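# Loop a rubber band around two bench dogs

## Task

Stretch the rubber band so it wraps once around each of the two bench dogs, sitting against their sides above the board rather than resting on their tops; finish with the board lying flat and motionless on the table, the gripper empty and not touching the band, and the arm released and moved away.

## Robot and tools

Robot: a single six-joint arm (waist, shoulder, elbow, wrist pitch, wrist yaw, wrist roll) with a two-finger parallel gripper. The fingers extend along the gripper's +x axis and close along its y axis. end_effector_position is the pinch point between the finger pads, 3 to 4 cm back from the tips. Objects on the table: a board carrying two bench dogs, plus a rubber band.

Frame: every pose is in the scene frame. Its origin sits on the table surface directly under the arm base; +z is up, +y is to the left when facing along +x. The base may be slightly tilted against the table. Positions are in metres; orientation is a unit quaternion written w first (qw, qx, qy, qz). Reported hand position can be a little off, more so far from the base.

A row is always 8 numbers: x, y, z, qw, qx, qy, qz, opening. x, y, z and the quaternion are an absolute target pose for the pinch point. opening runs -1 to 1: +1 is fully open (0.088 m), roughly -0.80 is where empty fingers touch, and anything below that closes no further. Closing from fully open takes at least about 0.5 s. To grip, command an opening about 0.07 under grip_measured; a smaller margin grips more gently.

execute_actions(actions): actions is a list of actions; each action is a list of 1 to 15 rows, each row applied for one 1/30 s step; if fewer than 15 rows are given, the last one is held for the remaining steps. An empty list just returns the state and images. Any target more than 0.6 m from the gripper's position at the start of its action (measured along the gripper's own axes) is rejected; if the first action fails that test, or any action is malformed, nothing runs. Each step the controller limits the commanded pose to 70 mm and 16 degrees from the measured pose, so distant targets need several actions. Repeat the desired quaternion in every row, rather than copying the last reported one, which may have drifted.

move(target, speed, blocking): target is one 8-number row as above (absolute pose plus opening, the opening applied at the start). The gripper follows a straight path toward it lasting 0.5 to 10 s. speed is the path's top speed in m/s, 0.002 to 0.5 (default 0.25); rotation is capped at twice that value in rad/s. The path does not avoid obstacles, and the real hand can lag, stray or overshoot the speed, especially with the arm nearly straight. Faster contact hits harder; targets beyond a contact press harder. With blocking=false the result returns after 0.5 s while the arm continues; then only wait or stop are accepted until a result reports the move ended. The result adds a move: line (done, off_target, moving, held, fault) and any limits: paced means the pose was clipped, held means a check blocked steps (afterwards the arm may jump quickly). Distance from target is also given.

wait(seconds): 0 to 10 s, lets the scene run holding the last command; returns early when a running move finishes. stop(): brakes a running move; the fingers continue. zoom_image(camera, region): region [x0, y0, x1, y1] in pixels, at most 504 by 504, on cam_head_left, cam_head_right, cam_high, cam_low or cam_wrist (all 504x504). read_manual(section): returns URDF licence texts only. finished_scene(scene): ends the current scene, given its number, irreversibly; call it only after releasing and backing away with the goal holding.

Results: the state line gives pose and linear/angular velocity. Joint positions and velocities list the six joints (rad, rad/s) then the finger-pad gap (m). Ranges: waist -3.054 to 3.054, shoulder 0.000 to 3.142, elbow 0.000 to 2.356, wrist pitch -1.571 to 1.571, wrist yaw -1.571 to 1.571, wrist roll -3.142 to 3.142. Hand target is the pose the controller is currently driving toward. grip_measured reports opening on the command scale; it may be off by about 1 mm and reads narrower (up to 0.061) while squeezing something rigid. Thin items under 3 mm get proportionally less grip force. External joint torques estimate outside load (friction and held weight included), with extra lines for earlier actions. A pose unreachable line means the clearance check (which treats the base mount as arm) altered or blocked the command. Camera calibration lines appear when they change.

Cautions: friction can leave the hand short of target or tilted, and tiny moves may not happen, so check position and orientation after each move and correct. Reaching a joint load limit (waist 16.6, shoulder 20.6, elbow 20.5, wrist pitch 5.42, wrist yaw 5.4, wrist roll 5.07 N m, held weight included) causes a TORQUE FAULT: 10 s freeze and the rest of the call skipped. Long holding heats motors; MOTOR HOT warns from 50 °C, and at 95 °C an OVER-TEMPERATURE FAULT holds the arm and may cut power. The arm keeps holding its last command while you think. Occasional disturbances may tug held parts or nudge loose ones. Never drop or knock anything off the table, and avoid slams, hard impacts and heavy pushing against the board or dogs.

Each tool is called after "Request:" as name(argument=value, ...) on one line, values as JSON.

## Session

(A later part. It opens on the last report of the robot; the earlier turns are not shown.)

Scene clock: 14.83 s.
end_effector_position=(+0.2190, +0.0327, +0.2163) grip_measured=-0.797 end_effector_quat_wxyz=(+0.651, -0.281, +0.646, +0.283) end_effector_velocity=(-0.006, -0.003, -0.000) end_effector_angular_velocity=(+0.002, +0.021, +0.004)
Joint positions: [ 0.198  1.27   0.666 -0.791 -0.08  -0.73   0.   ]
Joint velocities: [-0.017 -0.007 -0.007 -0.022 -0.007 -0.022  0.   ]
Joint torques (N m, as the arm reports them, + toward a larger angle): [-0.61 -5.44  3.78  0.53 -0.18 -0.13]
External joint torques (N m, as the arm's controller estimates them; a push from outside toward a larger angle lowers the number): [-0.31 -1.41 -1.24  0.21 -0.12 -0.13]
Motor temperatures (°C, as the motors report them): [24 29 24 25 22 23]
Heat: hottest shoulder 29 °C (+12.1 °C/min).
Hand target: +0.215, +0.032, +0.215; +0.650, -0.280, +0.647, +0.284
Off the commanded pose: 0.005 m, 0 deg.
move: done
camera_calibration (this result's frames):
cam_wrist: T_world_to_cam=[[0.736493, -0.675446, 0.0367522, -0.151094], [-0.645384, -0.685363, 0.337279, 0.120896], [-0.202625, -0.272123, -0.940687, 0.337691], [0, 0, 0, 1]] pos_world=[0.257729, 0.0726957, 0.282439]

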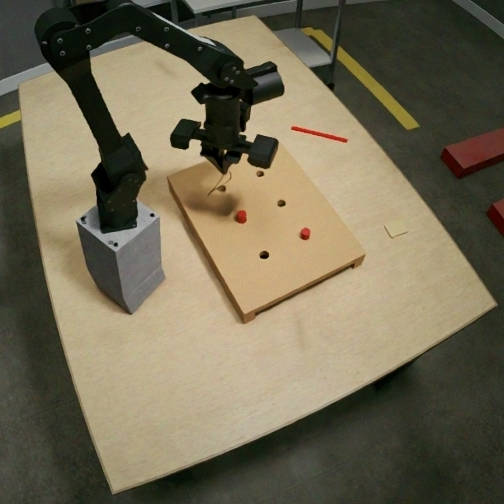

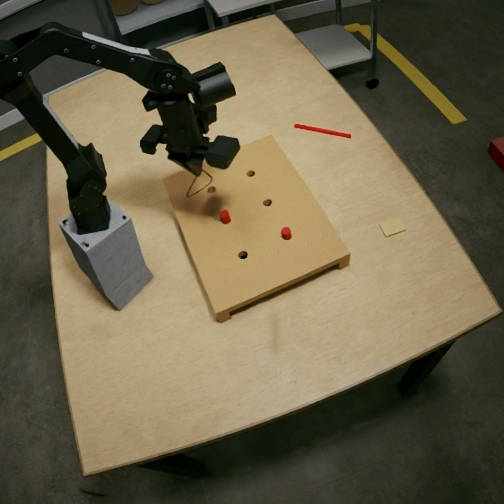

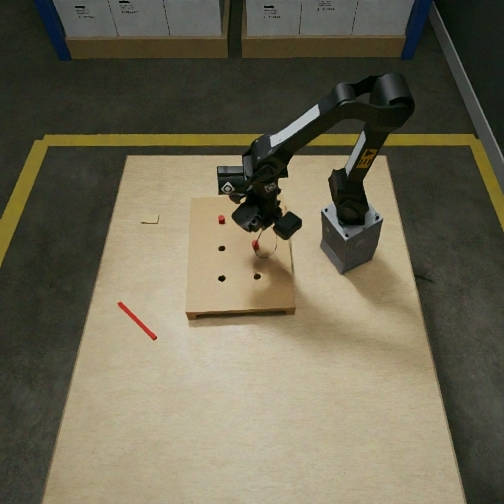

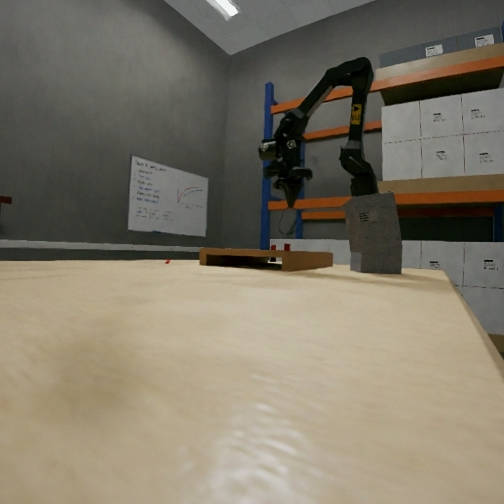

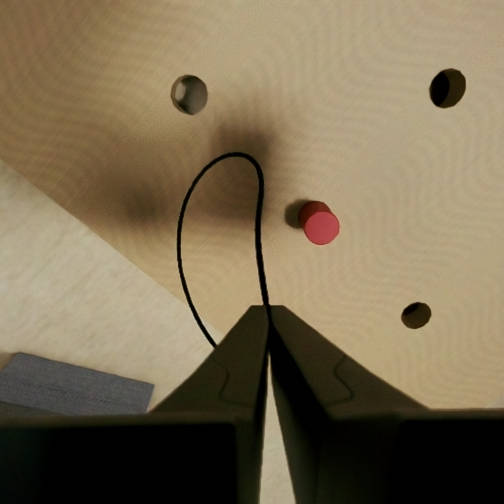

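Request:
move(target=[0.218,0.022,0.16,0.648,-0.282,0.648,0.282,-1], speed=0.1)

Request:
move(target=[0.27,-0.024,0.135,0.648,-0.282,0.648,0.282,-1], speed=0.08)

Request:
zoom_image(camera="cam_head_left", region=[180, 140, 360, 280])

Request:
zoom_image(camera="cam_low", region=[230, 185, 330, 275])

Scene clock: 16.70 s.
end_effector_position=(+0.2226, +0.0236, +0.1640) grip_measured=-0.797 end_effector_quat_wxyz=(+0.654, -0.284, +0.643, +0.281) end_effector_velocity=(-0.004, +0.000, -0.002) end_effector_angular_velocity=(+0.005, +0.017, +0.018)
Joint positions: [ 0.173  1.44   0.556 -0.504 -0.081 -0.755  0.   ]
Joint velocities: [-0.002  0.007 -0.002 -0.007 -0.007 -0.022  0.   ]
Joint torques (N m, as the arm reports them, + toward a larger angle): [-0.6  -3.93  2.92  0.75 -0.05 -0.14]
External joint torques (N m, as the arm's controller estimates them; a push from outside toward a larger angle lowers the number): [-0.23  0.44 -1.17  0.42  0.   -0.14]
Motor temperatures (°C, as the motors report them): [24 29 24 25 22 23]
Heat: hottest shoulder 29 °C (+10.8 °C/min).
Hand target: +0.218, +0.022, +0.160; +0.649, -0.282, +0.648, +0.282
Off the commanded pose: 0.006 m, 1 deg.
move: done
camera_calibration (this result's frames):
cam_wrist: T_world_to_cam=[[0.737024, -0.674307, 0.0458806, -0.159555], [-0.647713, -0.685306, 0.332902, 0.135848], [-0.193036, -0.275074, -0.941845, 0.284825], [0, 0, 0, 1]] pos_world=[0.260568, 0.063857, 0.230357]

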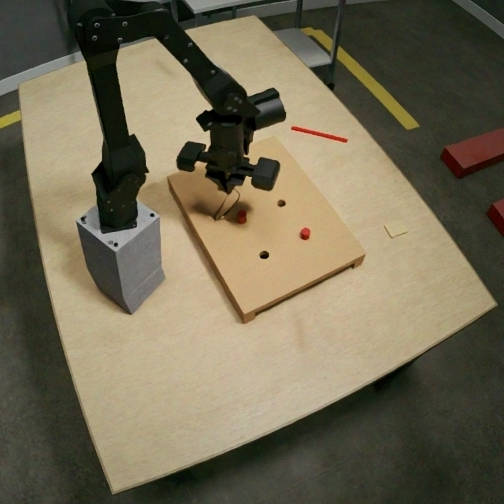

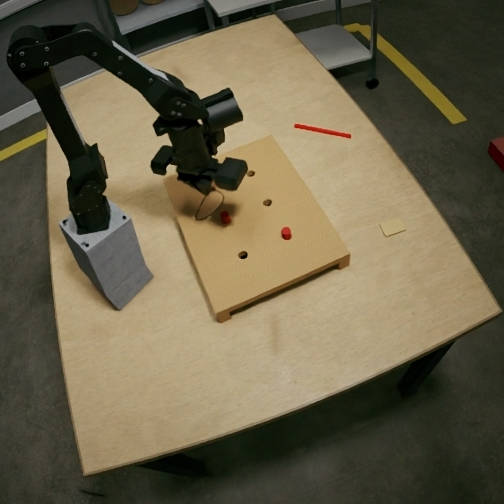

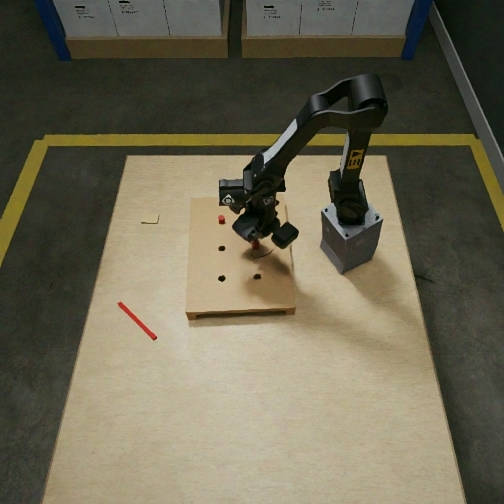

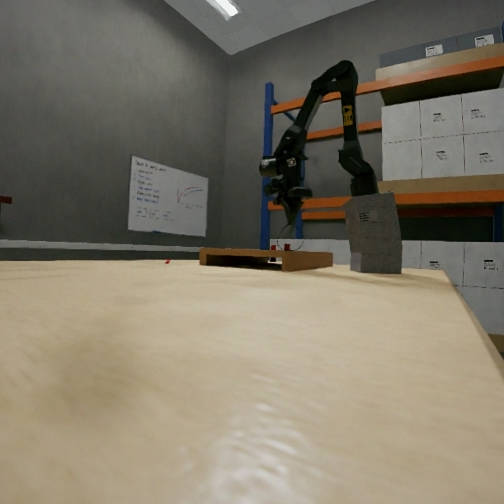

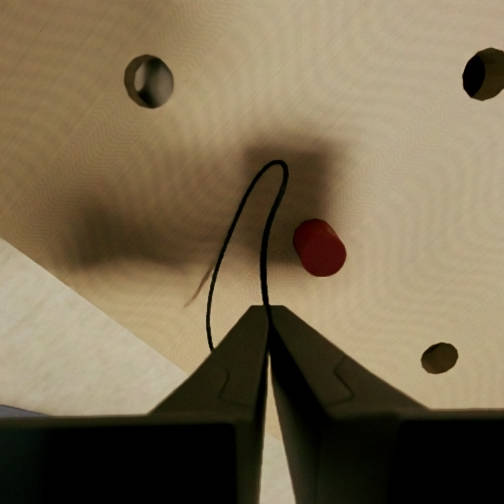

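Scene clock: 18.00 s.
end_effector_position=(+0.2667, -0.0221, +0.1359) grip_measured=-0.797 end_effector_quat_wxyz=(+0.648, -0.281, +0.649, +0.282) end_effector_velocity=(-0.002, -0.001, -0.001) end_effector_angular_velocity=(+0.008, +0.011, -0.001)
Joint positions: [-0.01   1.723  0.721 -0.421 -0.108 -0.936  0.   ]
Joint velocities: [-0.007  0.007  0.002 -0.007 -0.007 -0.007  0.   ]
Joint torques (N m, as the arm reports them, + toward a larger angle): [-0.92 -5.14  4.94  0.72 -0.14 -0.14]
External joint torques (N m, as the arm's controller estimates them; a push from outside toward a larger angle lowers the number): [-0.23  0.74  1.31  0.43 -0.08 -0.14]
Motor temperatures (°C, as the motors report them): [24 29 24 25 22 23]
Heat: hottest shoulder 29 °C (+10.0 °C/min).
Hand target: +0.270, -0.023, +0.135; +0.649, -0.282, +0.648, +0.282
Off the commanded pose: 0.004 m, 0 deg.
move: done
camera_calibration (this result's frames):
cam_wrist: T_world_to_cam=[[0.736155, -0.675993, 0.0333092, -0.219706], [-0.642897, -0.683034, 0.346624, 0.139404], [-0.211564, -0.276583, -0.937413, 0.258609], [0, 0, 0, 1]] pos_world=[0.306073, 0.0182247, 0.201421]

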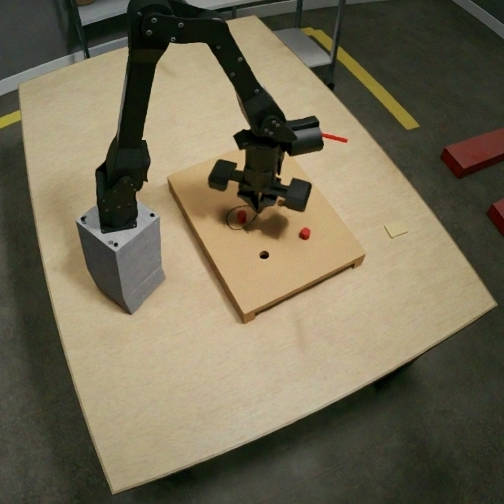

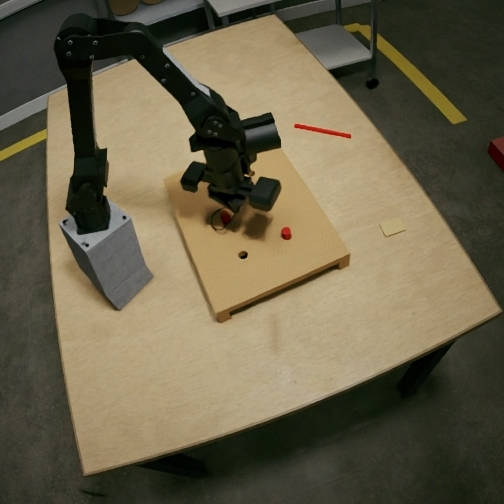

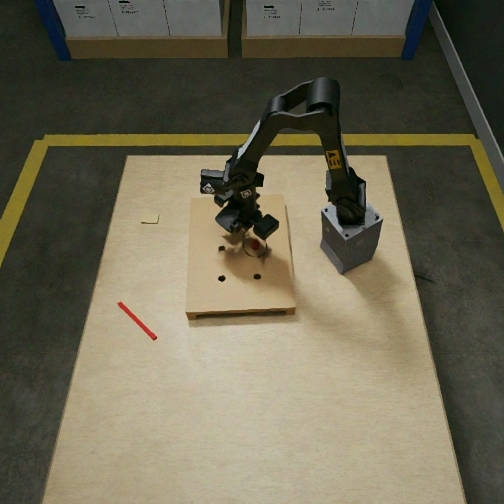

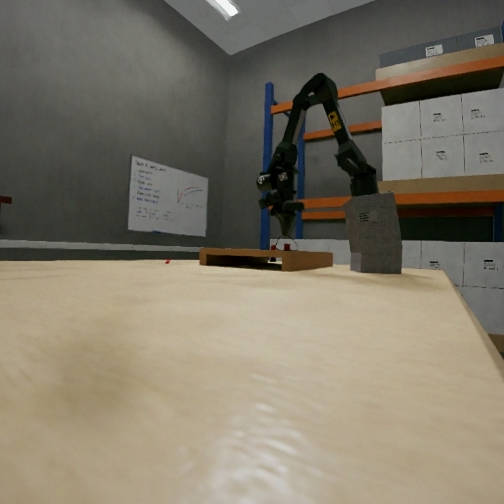

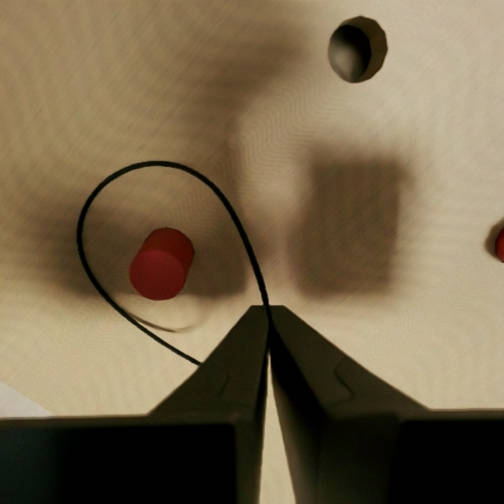

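Region (180, 140, 360, 280) of cam_head_left's 504x504 image, scaled by 2.800, with more detail than that image has.

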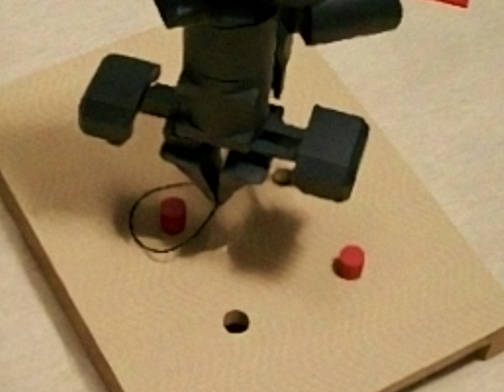

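Region (230, 185, 330, 275) of cam_low's 504x504 image, scaled by 5.040, with more detail than that image has; it fills the top 454 rows of this view, and the rest is white.

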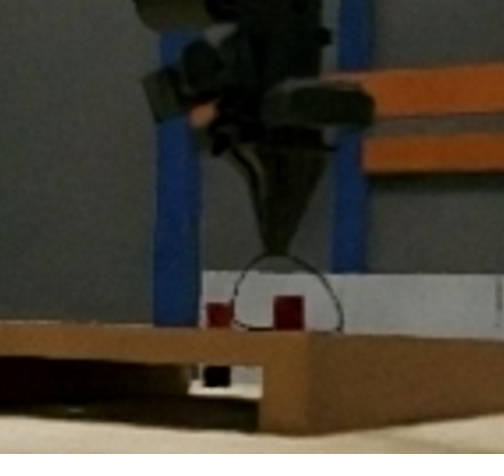

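Request:
move(target=[0.305,-0.054,0.112,0.67,-0.337,0.621,0.225,-1], speed=0.08)

Request:
move(target=[0.322,-0.069,0.123,0.67,-0.337,0.621,0.225,-1], speed=0.04)

Request:
zoom_image(camera="cam_head_left", region=[200, 160, 360, 280])

Request:
zoom_image(camera="cam_low", region=[240, 205, 320, 275])

Scene clock: 20.10 s.
end_effector_position=(+0.3023, -0.0519, +0.1127) grip_measured=-0.797 end_effector_quat_wxyz=(+0.670, -0.336, +0.622, +0.227) end_effector_velocity=(-0.003, +0.003, -0.002) end_effector_angular_velocity=(+0.022, +0.010, +0.007)
Joint positions: [-0.039  1.847  0.738 -0.175 -0.017 -0.957  0.   ]
Joint velocities: [-0.002  0.002 -0.002 -0.007 -0.022 -0.007  0.   ]
Joint torques (N m, as the arm reports them, + toward a larger angle): [-0.94 -6.    4.65  0.92  0.01 -0.1 ]
External joint torques (N m, as the arm's controller estimates them; a push from outside toward a larger angle lowers the number): [-0.18  0.48  1.28  0.4   0.   -0.11]
Motor temperatures (°C, as the motors report them): [24 29 24 25 22 23]
Heat: hottest shoulder 29 °C (+9.0 °C/min).
Hand target: +0.305, -0.054, +0.112; +0.671, -0.337, +0.621, +0.225
Off the commanded pose: 0.004 m, 0 deg.
move: done
camera_calibration (this result's frames):
cam_wrist: T_world_to_cam=[[0.72234, -0.660983, 0.203288, -0.279505], [-0.685372, -0.6451, 0.337804, 0.16572], [-0.0921416, -0.383337, -0.919001, 0.192489], [0, 0, 0, 1]] pos_world=[0.333214, -0.00405434, 0.177737]

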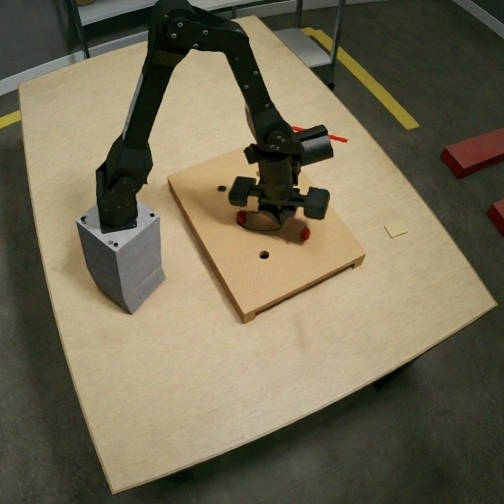

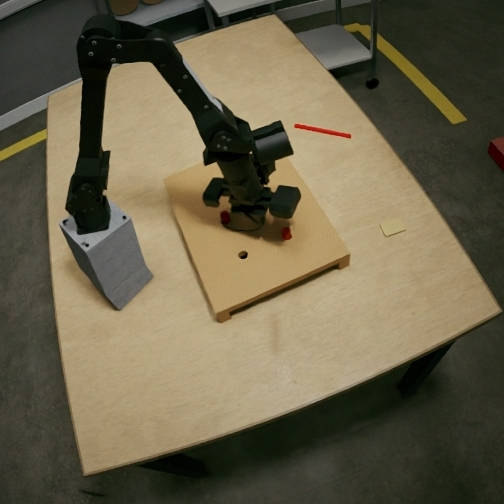

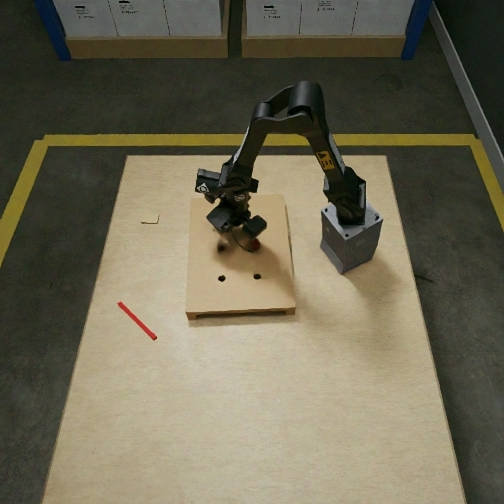

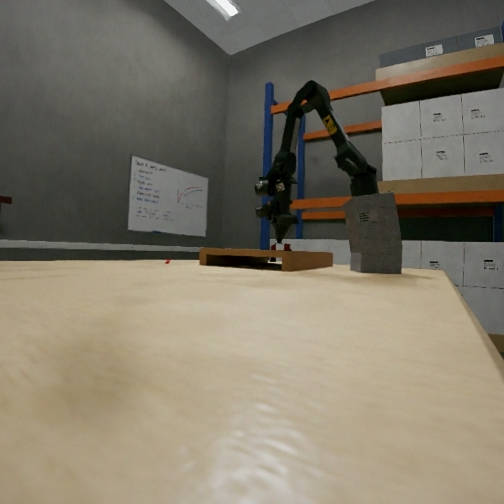

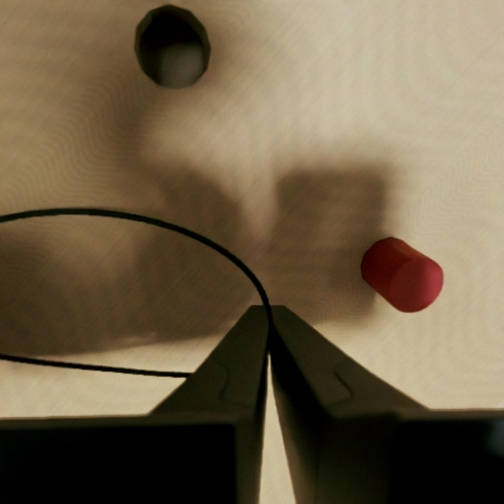

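Scene clock: 21.10 s.
end_effector_position=(+0.3192, -0.0667, +0.1234) grip_measured=-0.797 end_effector_quat_wxyz=(+0.670, -0.337, +0.621, +0.226) end_effector_velocity=(-0.004, +0.003, -0.001) end_effector_angular_velocity=(+0.013, +0.020, -0.006)
Joint positions: [-0.083  1.86   0.826 -0.249 -0.027 -1.001  0.   ]
Joint velocities: [ 0.002  0.002  0.002 -0.022 -0.007  0.007  0.   ]
Joint torques (N m, as the arm reports them, + toward a larger angle): [-1.11 -6.45  5.23  0.59 -0.05 -0.1 ]
External joint torques (N m, as the arm's controller estimates them; a push from outside toward a larger angle lowers the number): [-0.27  0.52  1.4   0.03 -0.06 -0.11]
Motor temperatures (°C, as the motors report them): [24 29 24 25 22 23]
Heat: hottest shoulder 29 °C (+8.5 °C/min).
Hand target: +0.322, -0.069, +0.123; +0.671, -0.337, +0.621, +0.225
Off the commanded pose: 0.004 m, 0 deg.
move: done
camera_calibration (this result's frames):
cam_wrist: T_world_to_cam=[[0.722358, -0.660005, 0.206378, -0.30395], [-0.685571, -0.644448, 0.338643, 0.164175], [-0.0905066, -0.386108, -0.918003, 0.197313], [0, 0, 0, 1]] pos_world=[0.349973, -0.0186226, 0.188266]

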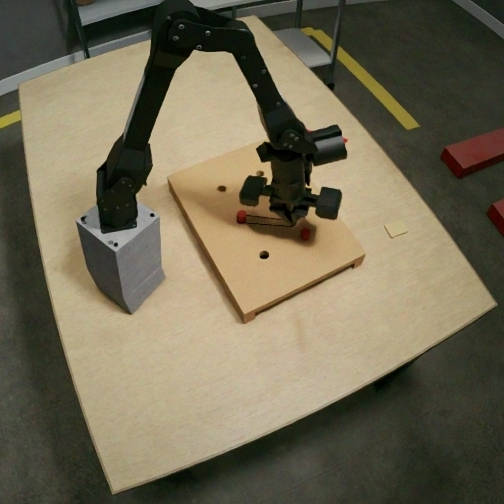

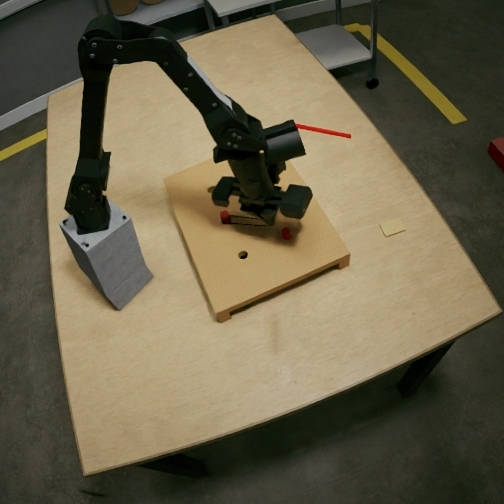

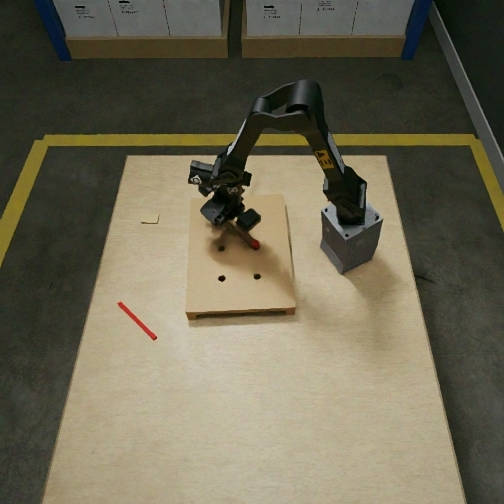

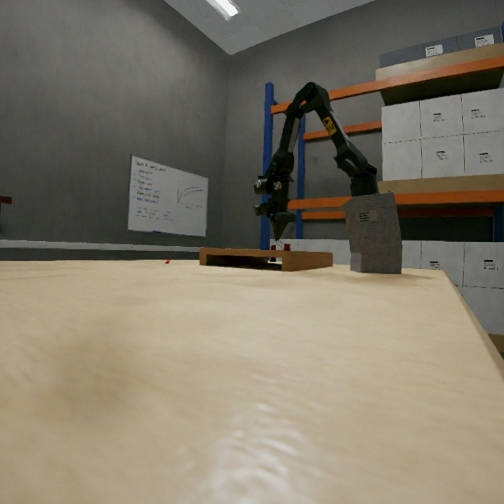

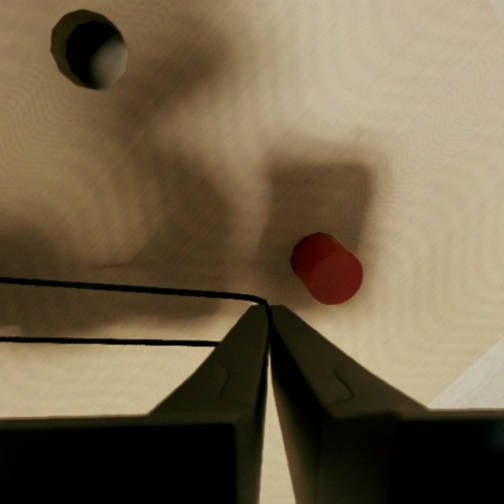

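Region (200, 160, 360, 280) of cam_head_left's 504x504 image, scaled by 3.150, with more detail than that image has; it fills the top 378 rows of this view, and the rest is white.

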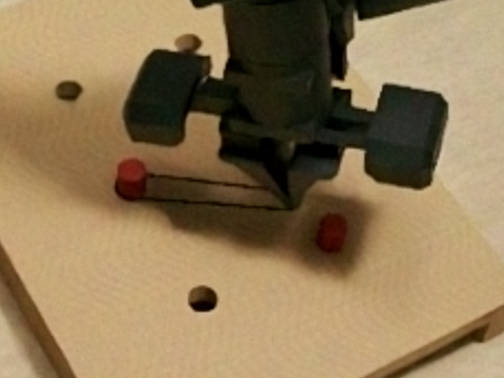

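Region (240, 205, 320, 275) of cam_low's 504x504 image, scaled by 6.300, with more detail than that image has; it fills the top 441 rows of this view, and the rest is white.

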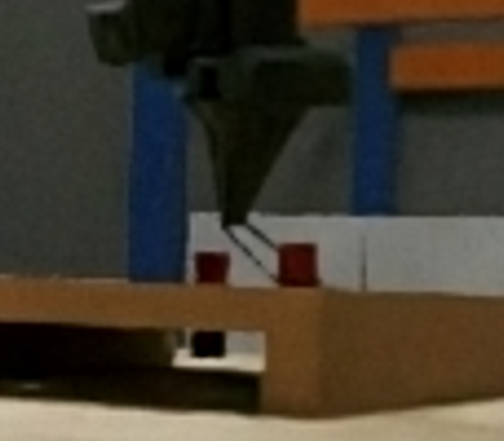

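Request:
move(target=[0.359,-0.103,0.119,0.67,-0.337,0.621,0.225,-1], speed=0.04)

Request:
zoom_image(camera="cam_head_left", region=[220, 170, 380, 280])

Request:
zoom_image(camera="cam_low", region=[240, 205, 320, 275])

Scene clock: 23.30 s.
end_effector_position=(+0.3525, -0.0973, +0.1173) grip_measured=-0.797 end_effector_quat_wxyz=(+0.668, -0.333, +0.624, +0.231) end_effector_velocity=(-0.003, +0.003, -0.003) end_effector_angular_velocity=(+0.027, +0.021, +0.004)
Joint positions: [-0.155  1.997  1.018 -0.322 -0.052 -1.072  0.   ]
Joint velocities: [-0.002  0.012  0.007 -0.022 -0.022 -0.007  0.   ]
Joint torques (N m, as the arm reports them, + toward a larger angle): [-1.64 -7.92  6.39  0.98  0.09 -0.09]
External joint torques (N m, as the arm's controller estimates them; a push from outside toward a larger angle lowers the number): [-0.5   0.05  2.37  0.45  0.08 -0.1 ]
Motor temperatures (°C, as the motors report them): [24 29 24 25 22 23]
Heat: hottest shoulder 29 °C (+7.7 °C/min).
Hand target: +0.359, -0.103, +0.119; +0.671, -0.337, +0.621, +0.225
Off the commanded pose: 0.009 m, 1 deg.
move: off_target
camera_calibration (this result's frames):
cam_wrist: T_world_to_cam=[[0.726095, -0.66045, 0.19129, -0.346591], [-0.680008, -0.648521, 0.342067, 0.166553], [-0.101862, -0.378452, -0.919999, 0.18789], [0, 0, 0, 1]] pos_world=[0.384054, -0.0497854, 0.182186]

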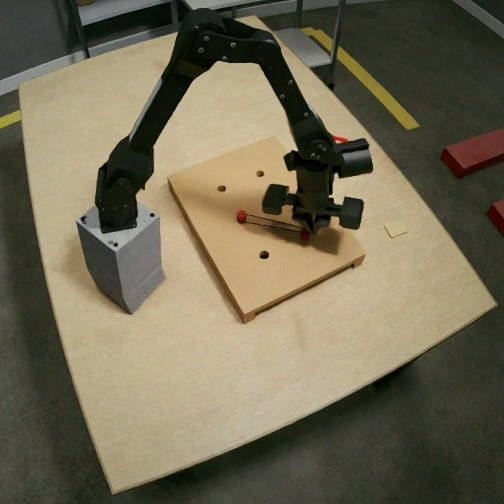

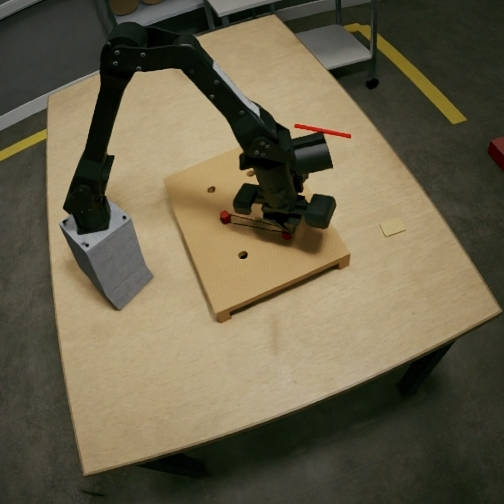

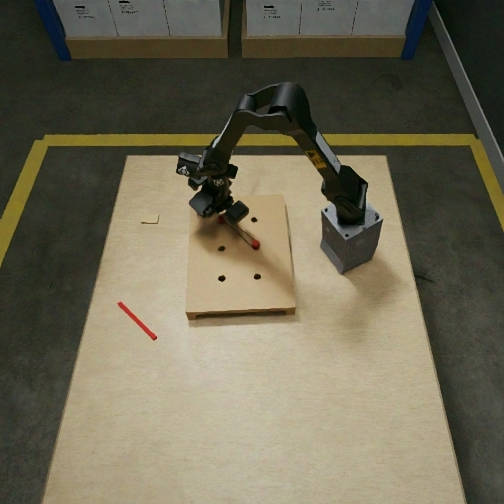

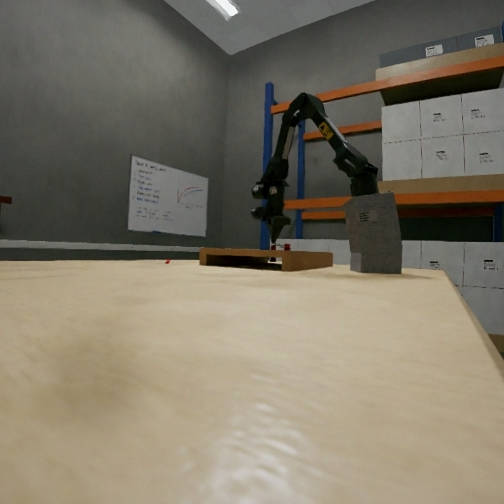

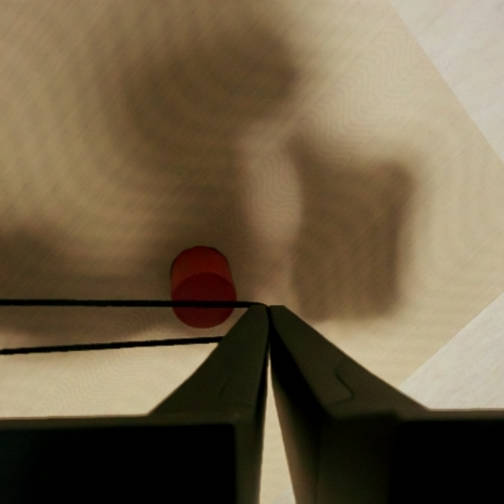

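Region (220, 170, 380, 280) of cam_head_left's 504x504 image, scaled by 3.150, with more detail than that image has; it fills the top 346 rows of this view, and the rest is white.

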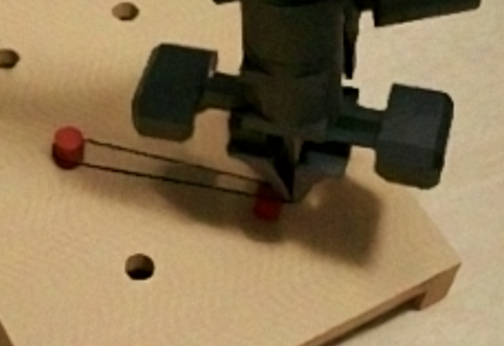

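Region (240, 205, 320, 275) of cam_low's 504x504 image, scaled by 6.300, with more detail than that image has; it fills the top 441 rows of this view, and the rest is white.

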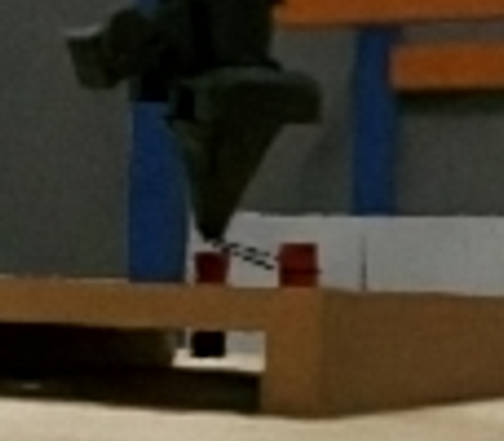

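Request:
move(target=[0.365,-0.109,0.101,0.67,-0.337,0.621,0.225,-1], speed=0.03)

Request:
zoom_image(camera="cam_head_left", region=[220, 170, 380, 280])

Scene clock: 24.63 s.
end_effector_position=(+0.3568, -0.1017, +0.1007) grip_measured=-0.797 end_effector_quat_wxyz=(+0.666, -0.331, +0.626, +0.234) end_effector_velocity=(-0.001, +0.000, -0.001) end_effector_angular_velocity=(+0.008, +0.006, +0.005)
Joint positions: [-0.159  2.065  1.045 -0.289 -0.057 -1.078  0.   ]
Joint velocities: [-0.002  0.002  0.002 -0.007 -0.007 -0.007  0.   ]
Joint torques (N m, as the arm reports them, + toward a larger angle): [-1.82 -7.62  6.15  1.8   0.25 -0.12]
External joint torques (N m, as the arm's controller estimates them; a push from outside toward a larger angle lowers the number): [-0.74  0.57  2.35  1.29  0.25 -0.12]
Motor temperatures (°C, as the motors report them): [24 29 24 25 22 23]
Heat: hottest shoulder 29 °C (+7.3 °C/min).
Hand target: +0.365, -0.109, +0.101; +0.670, -0.337, +0.622, +0.225
Off the commanded pose: 0.011 m, 1 deg.
move: off_target
camera_calibration (this result's frames):
cam_wrist: T_world_to_cam=[[0.728357, -0.660327, 0.182934, -0.34932], [-0.676698, -0.651287, 0.343373, 0.170752], [-0.107596, -0.37389, -0.921211, 0.174061], [0, 0, 0, 1]] pos_world=[0.388705, -0.0543772, 0.165618]

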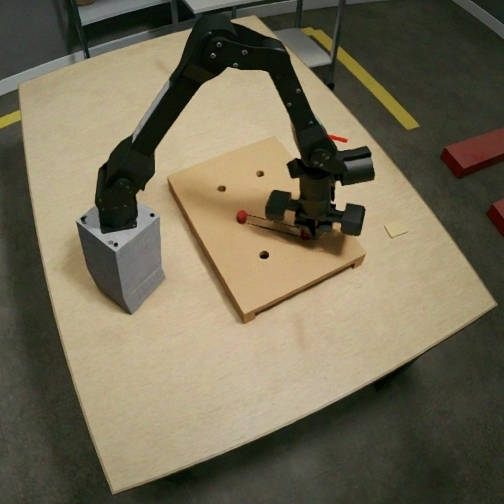

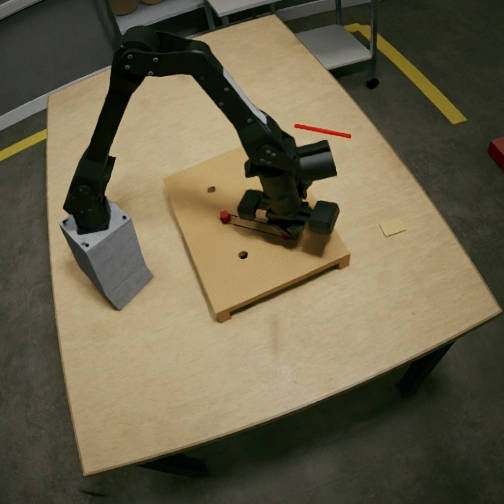

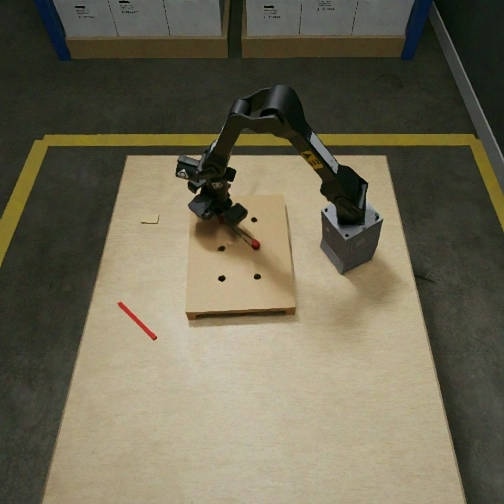

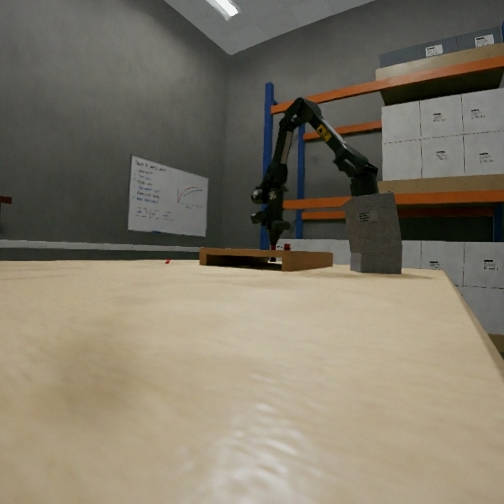

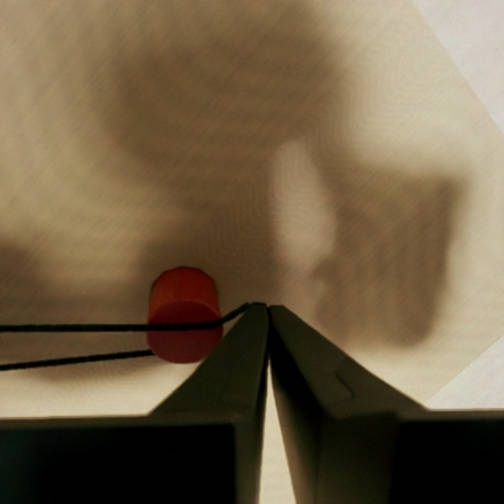

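Region (220, 170, 380, 280) of cam_head_left's 504x504 image, scaled by 3.150, with more detail than that image has; it fills the top 346 rows of this view, and the rest is white.

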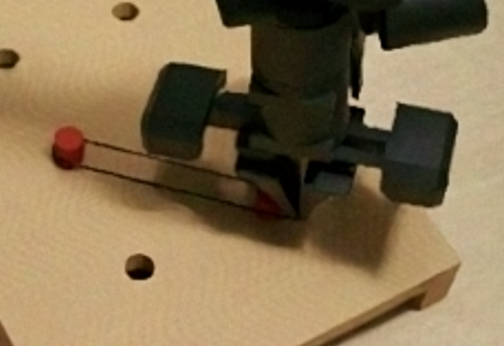

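One strand is now down the dog's side. Moving sideways to drop the other strand off the top.

Request:
move(target=[0.379,-0.096,0.101,0.67,-0.337,0.621,0.225,-1], speed=0.03)

Request:
zoom_image(camera="cam_head_left", region=[220, 170, 380, 280])

Scene clock: 25.87 s.
end_effector_position=(+0.3680, -0.0936, +0.0985) grip_measured=-0.797 end_effector_quat_wxyz=(+0.664, -0.331, +0.629, +0.232) end_effector_velocity=(-0.005, +0.003, -0.003) end_effector_angular_velocity=(+0.028, +0.020, -0.010)
Joint positions: [-0.125  2.091  1.092 -0.312 -0.041 -1.044  0.   ]
Joint velocities: [-0.002  0.007  0.002 -0.022 -0.022  0.007  0.   ]
Joint torques (N m, as the arm reports them, + toward a larger angle): [-0.95 -8.53  6.83  1.25  0.11  0.18]
External joint torques (N m, as the arm's controller estimates them; a push from outside toward a larger angle lowers the number): [ 0.21 -0.05  2.93  0.75  0.11  0.17]
Motor temperatures (°C, as the motors report them): [24 30 25 25 22 23]
Heat: hottest shoulder 30 °C (+9.3 °C/min).
Hand target: +0.379, -0.096, +0.101; +0.670, -0.337, +0.621, +0.225
Off the commanded pose: 0.012 m, 2 deg.
move: off_target
camera_calibration (this result's frames):
cam_wrist: T_world_to_cam=[[0.727137, -0.661606, 0.183164, -0.351483], [-0.677102, -0.647211, 0.350216, 0.184211], [-0.113159, -0.378676, -0.918586, 0.177548], [0, 0, 0, 1]] pos_world=[0.400398, -0.0460867, 0.162959]

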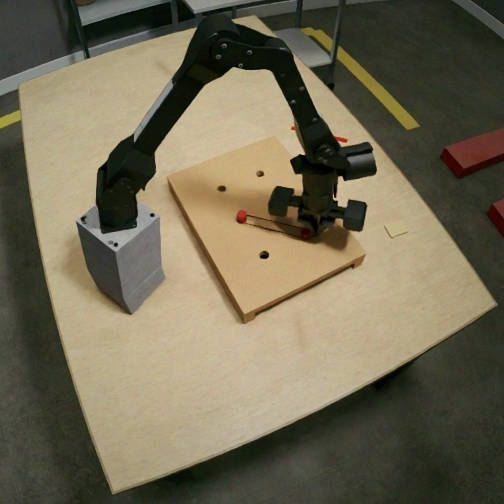

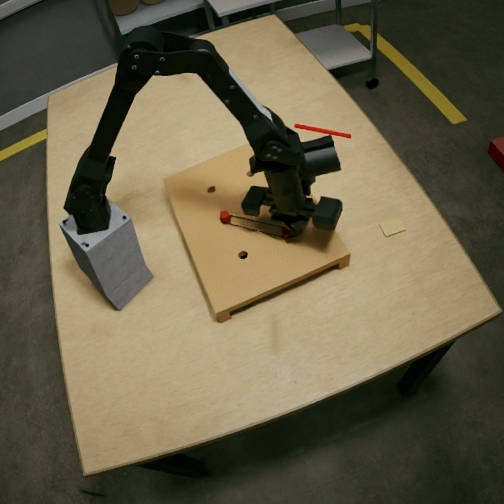

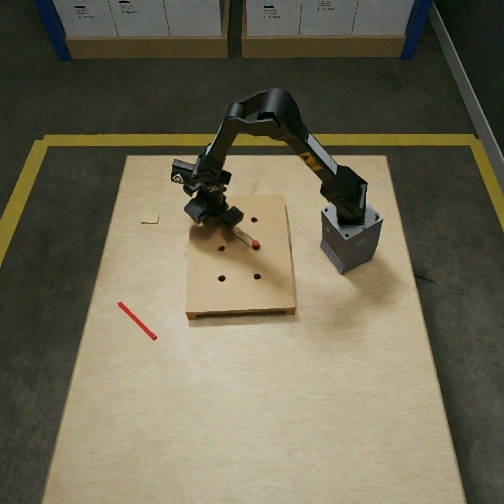

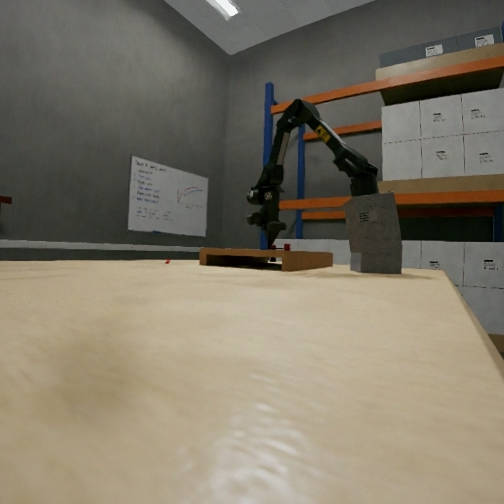

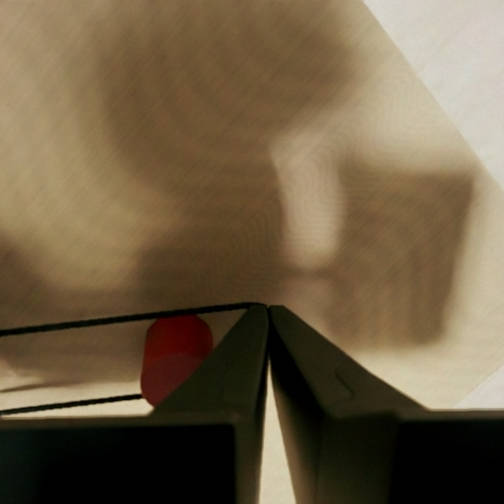

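Region (220, 170, 380, 280) of cam_head_left's 504x504 image, scaled by 3.150, with more detail than that image has; it fills the top 346 rows of this view, and the rest is white.

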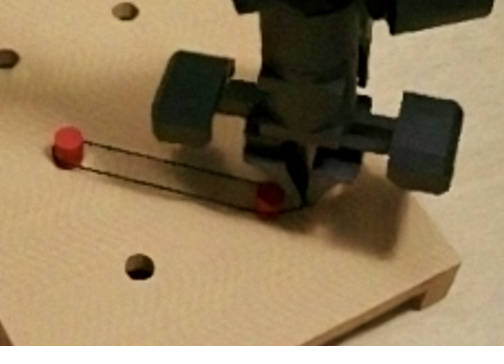

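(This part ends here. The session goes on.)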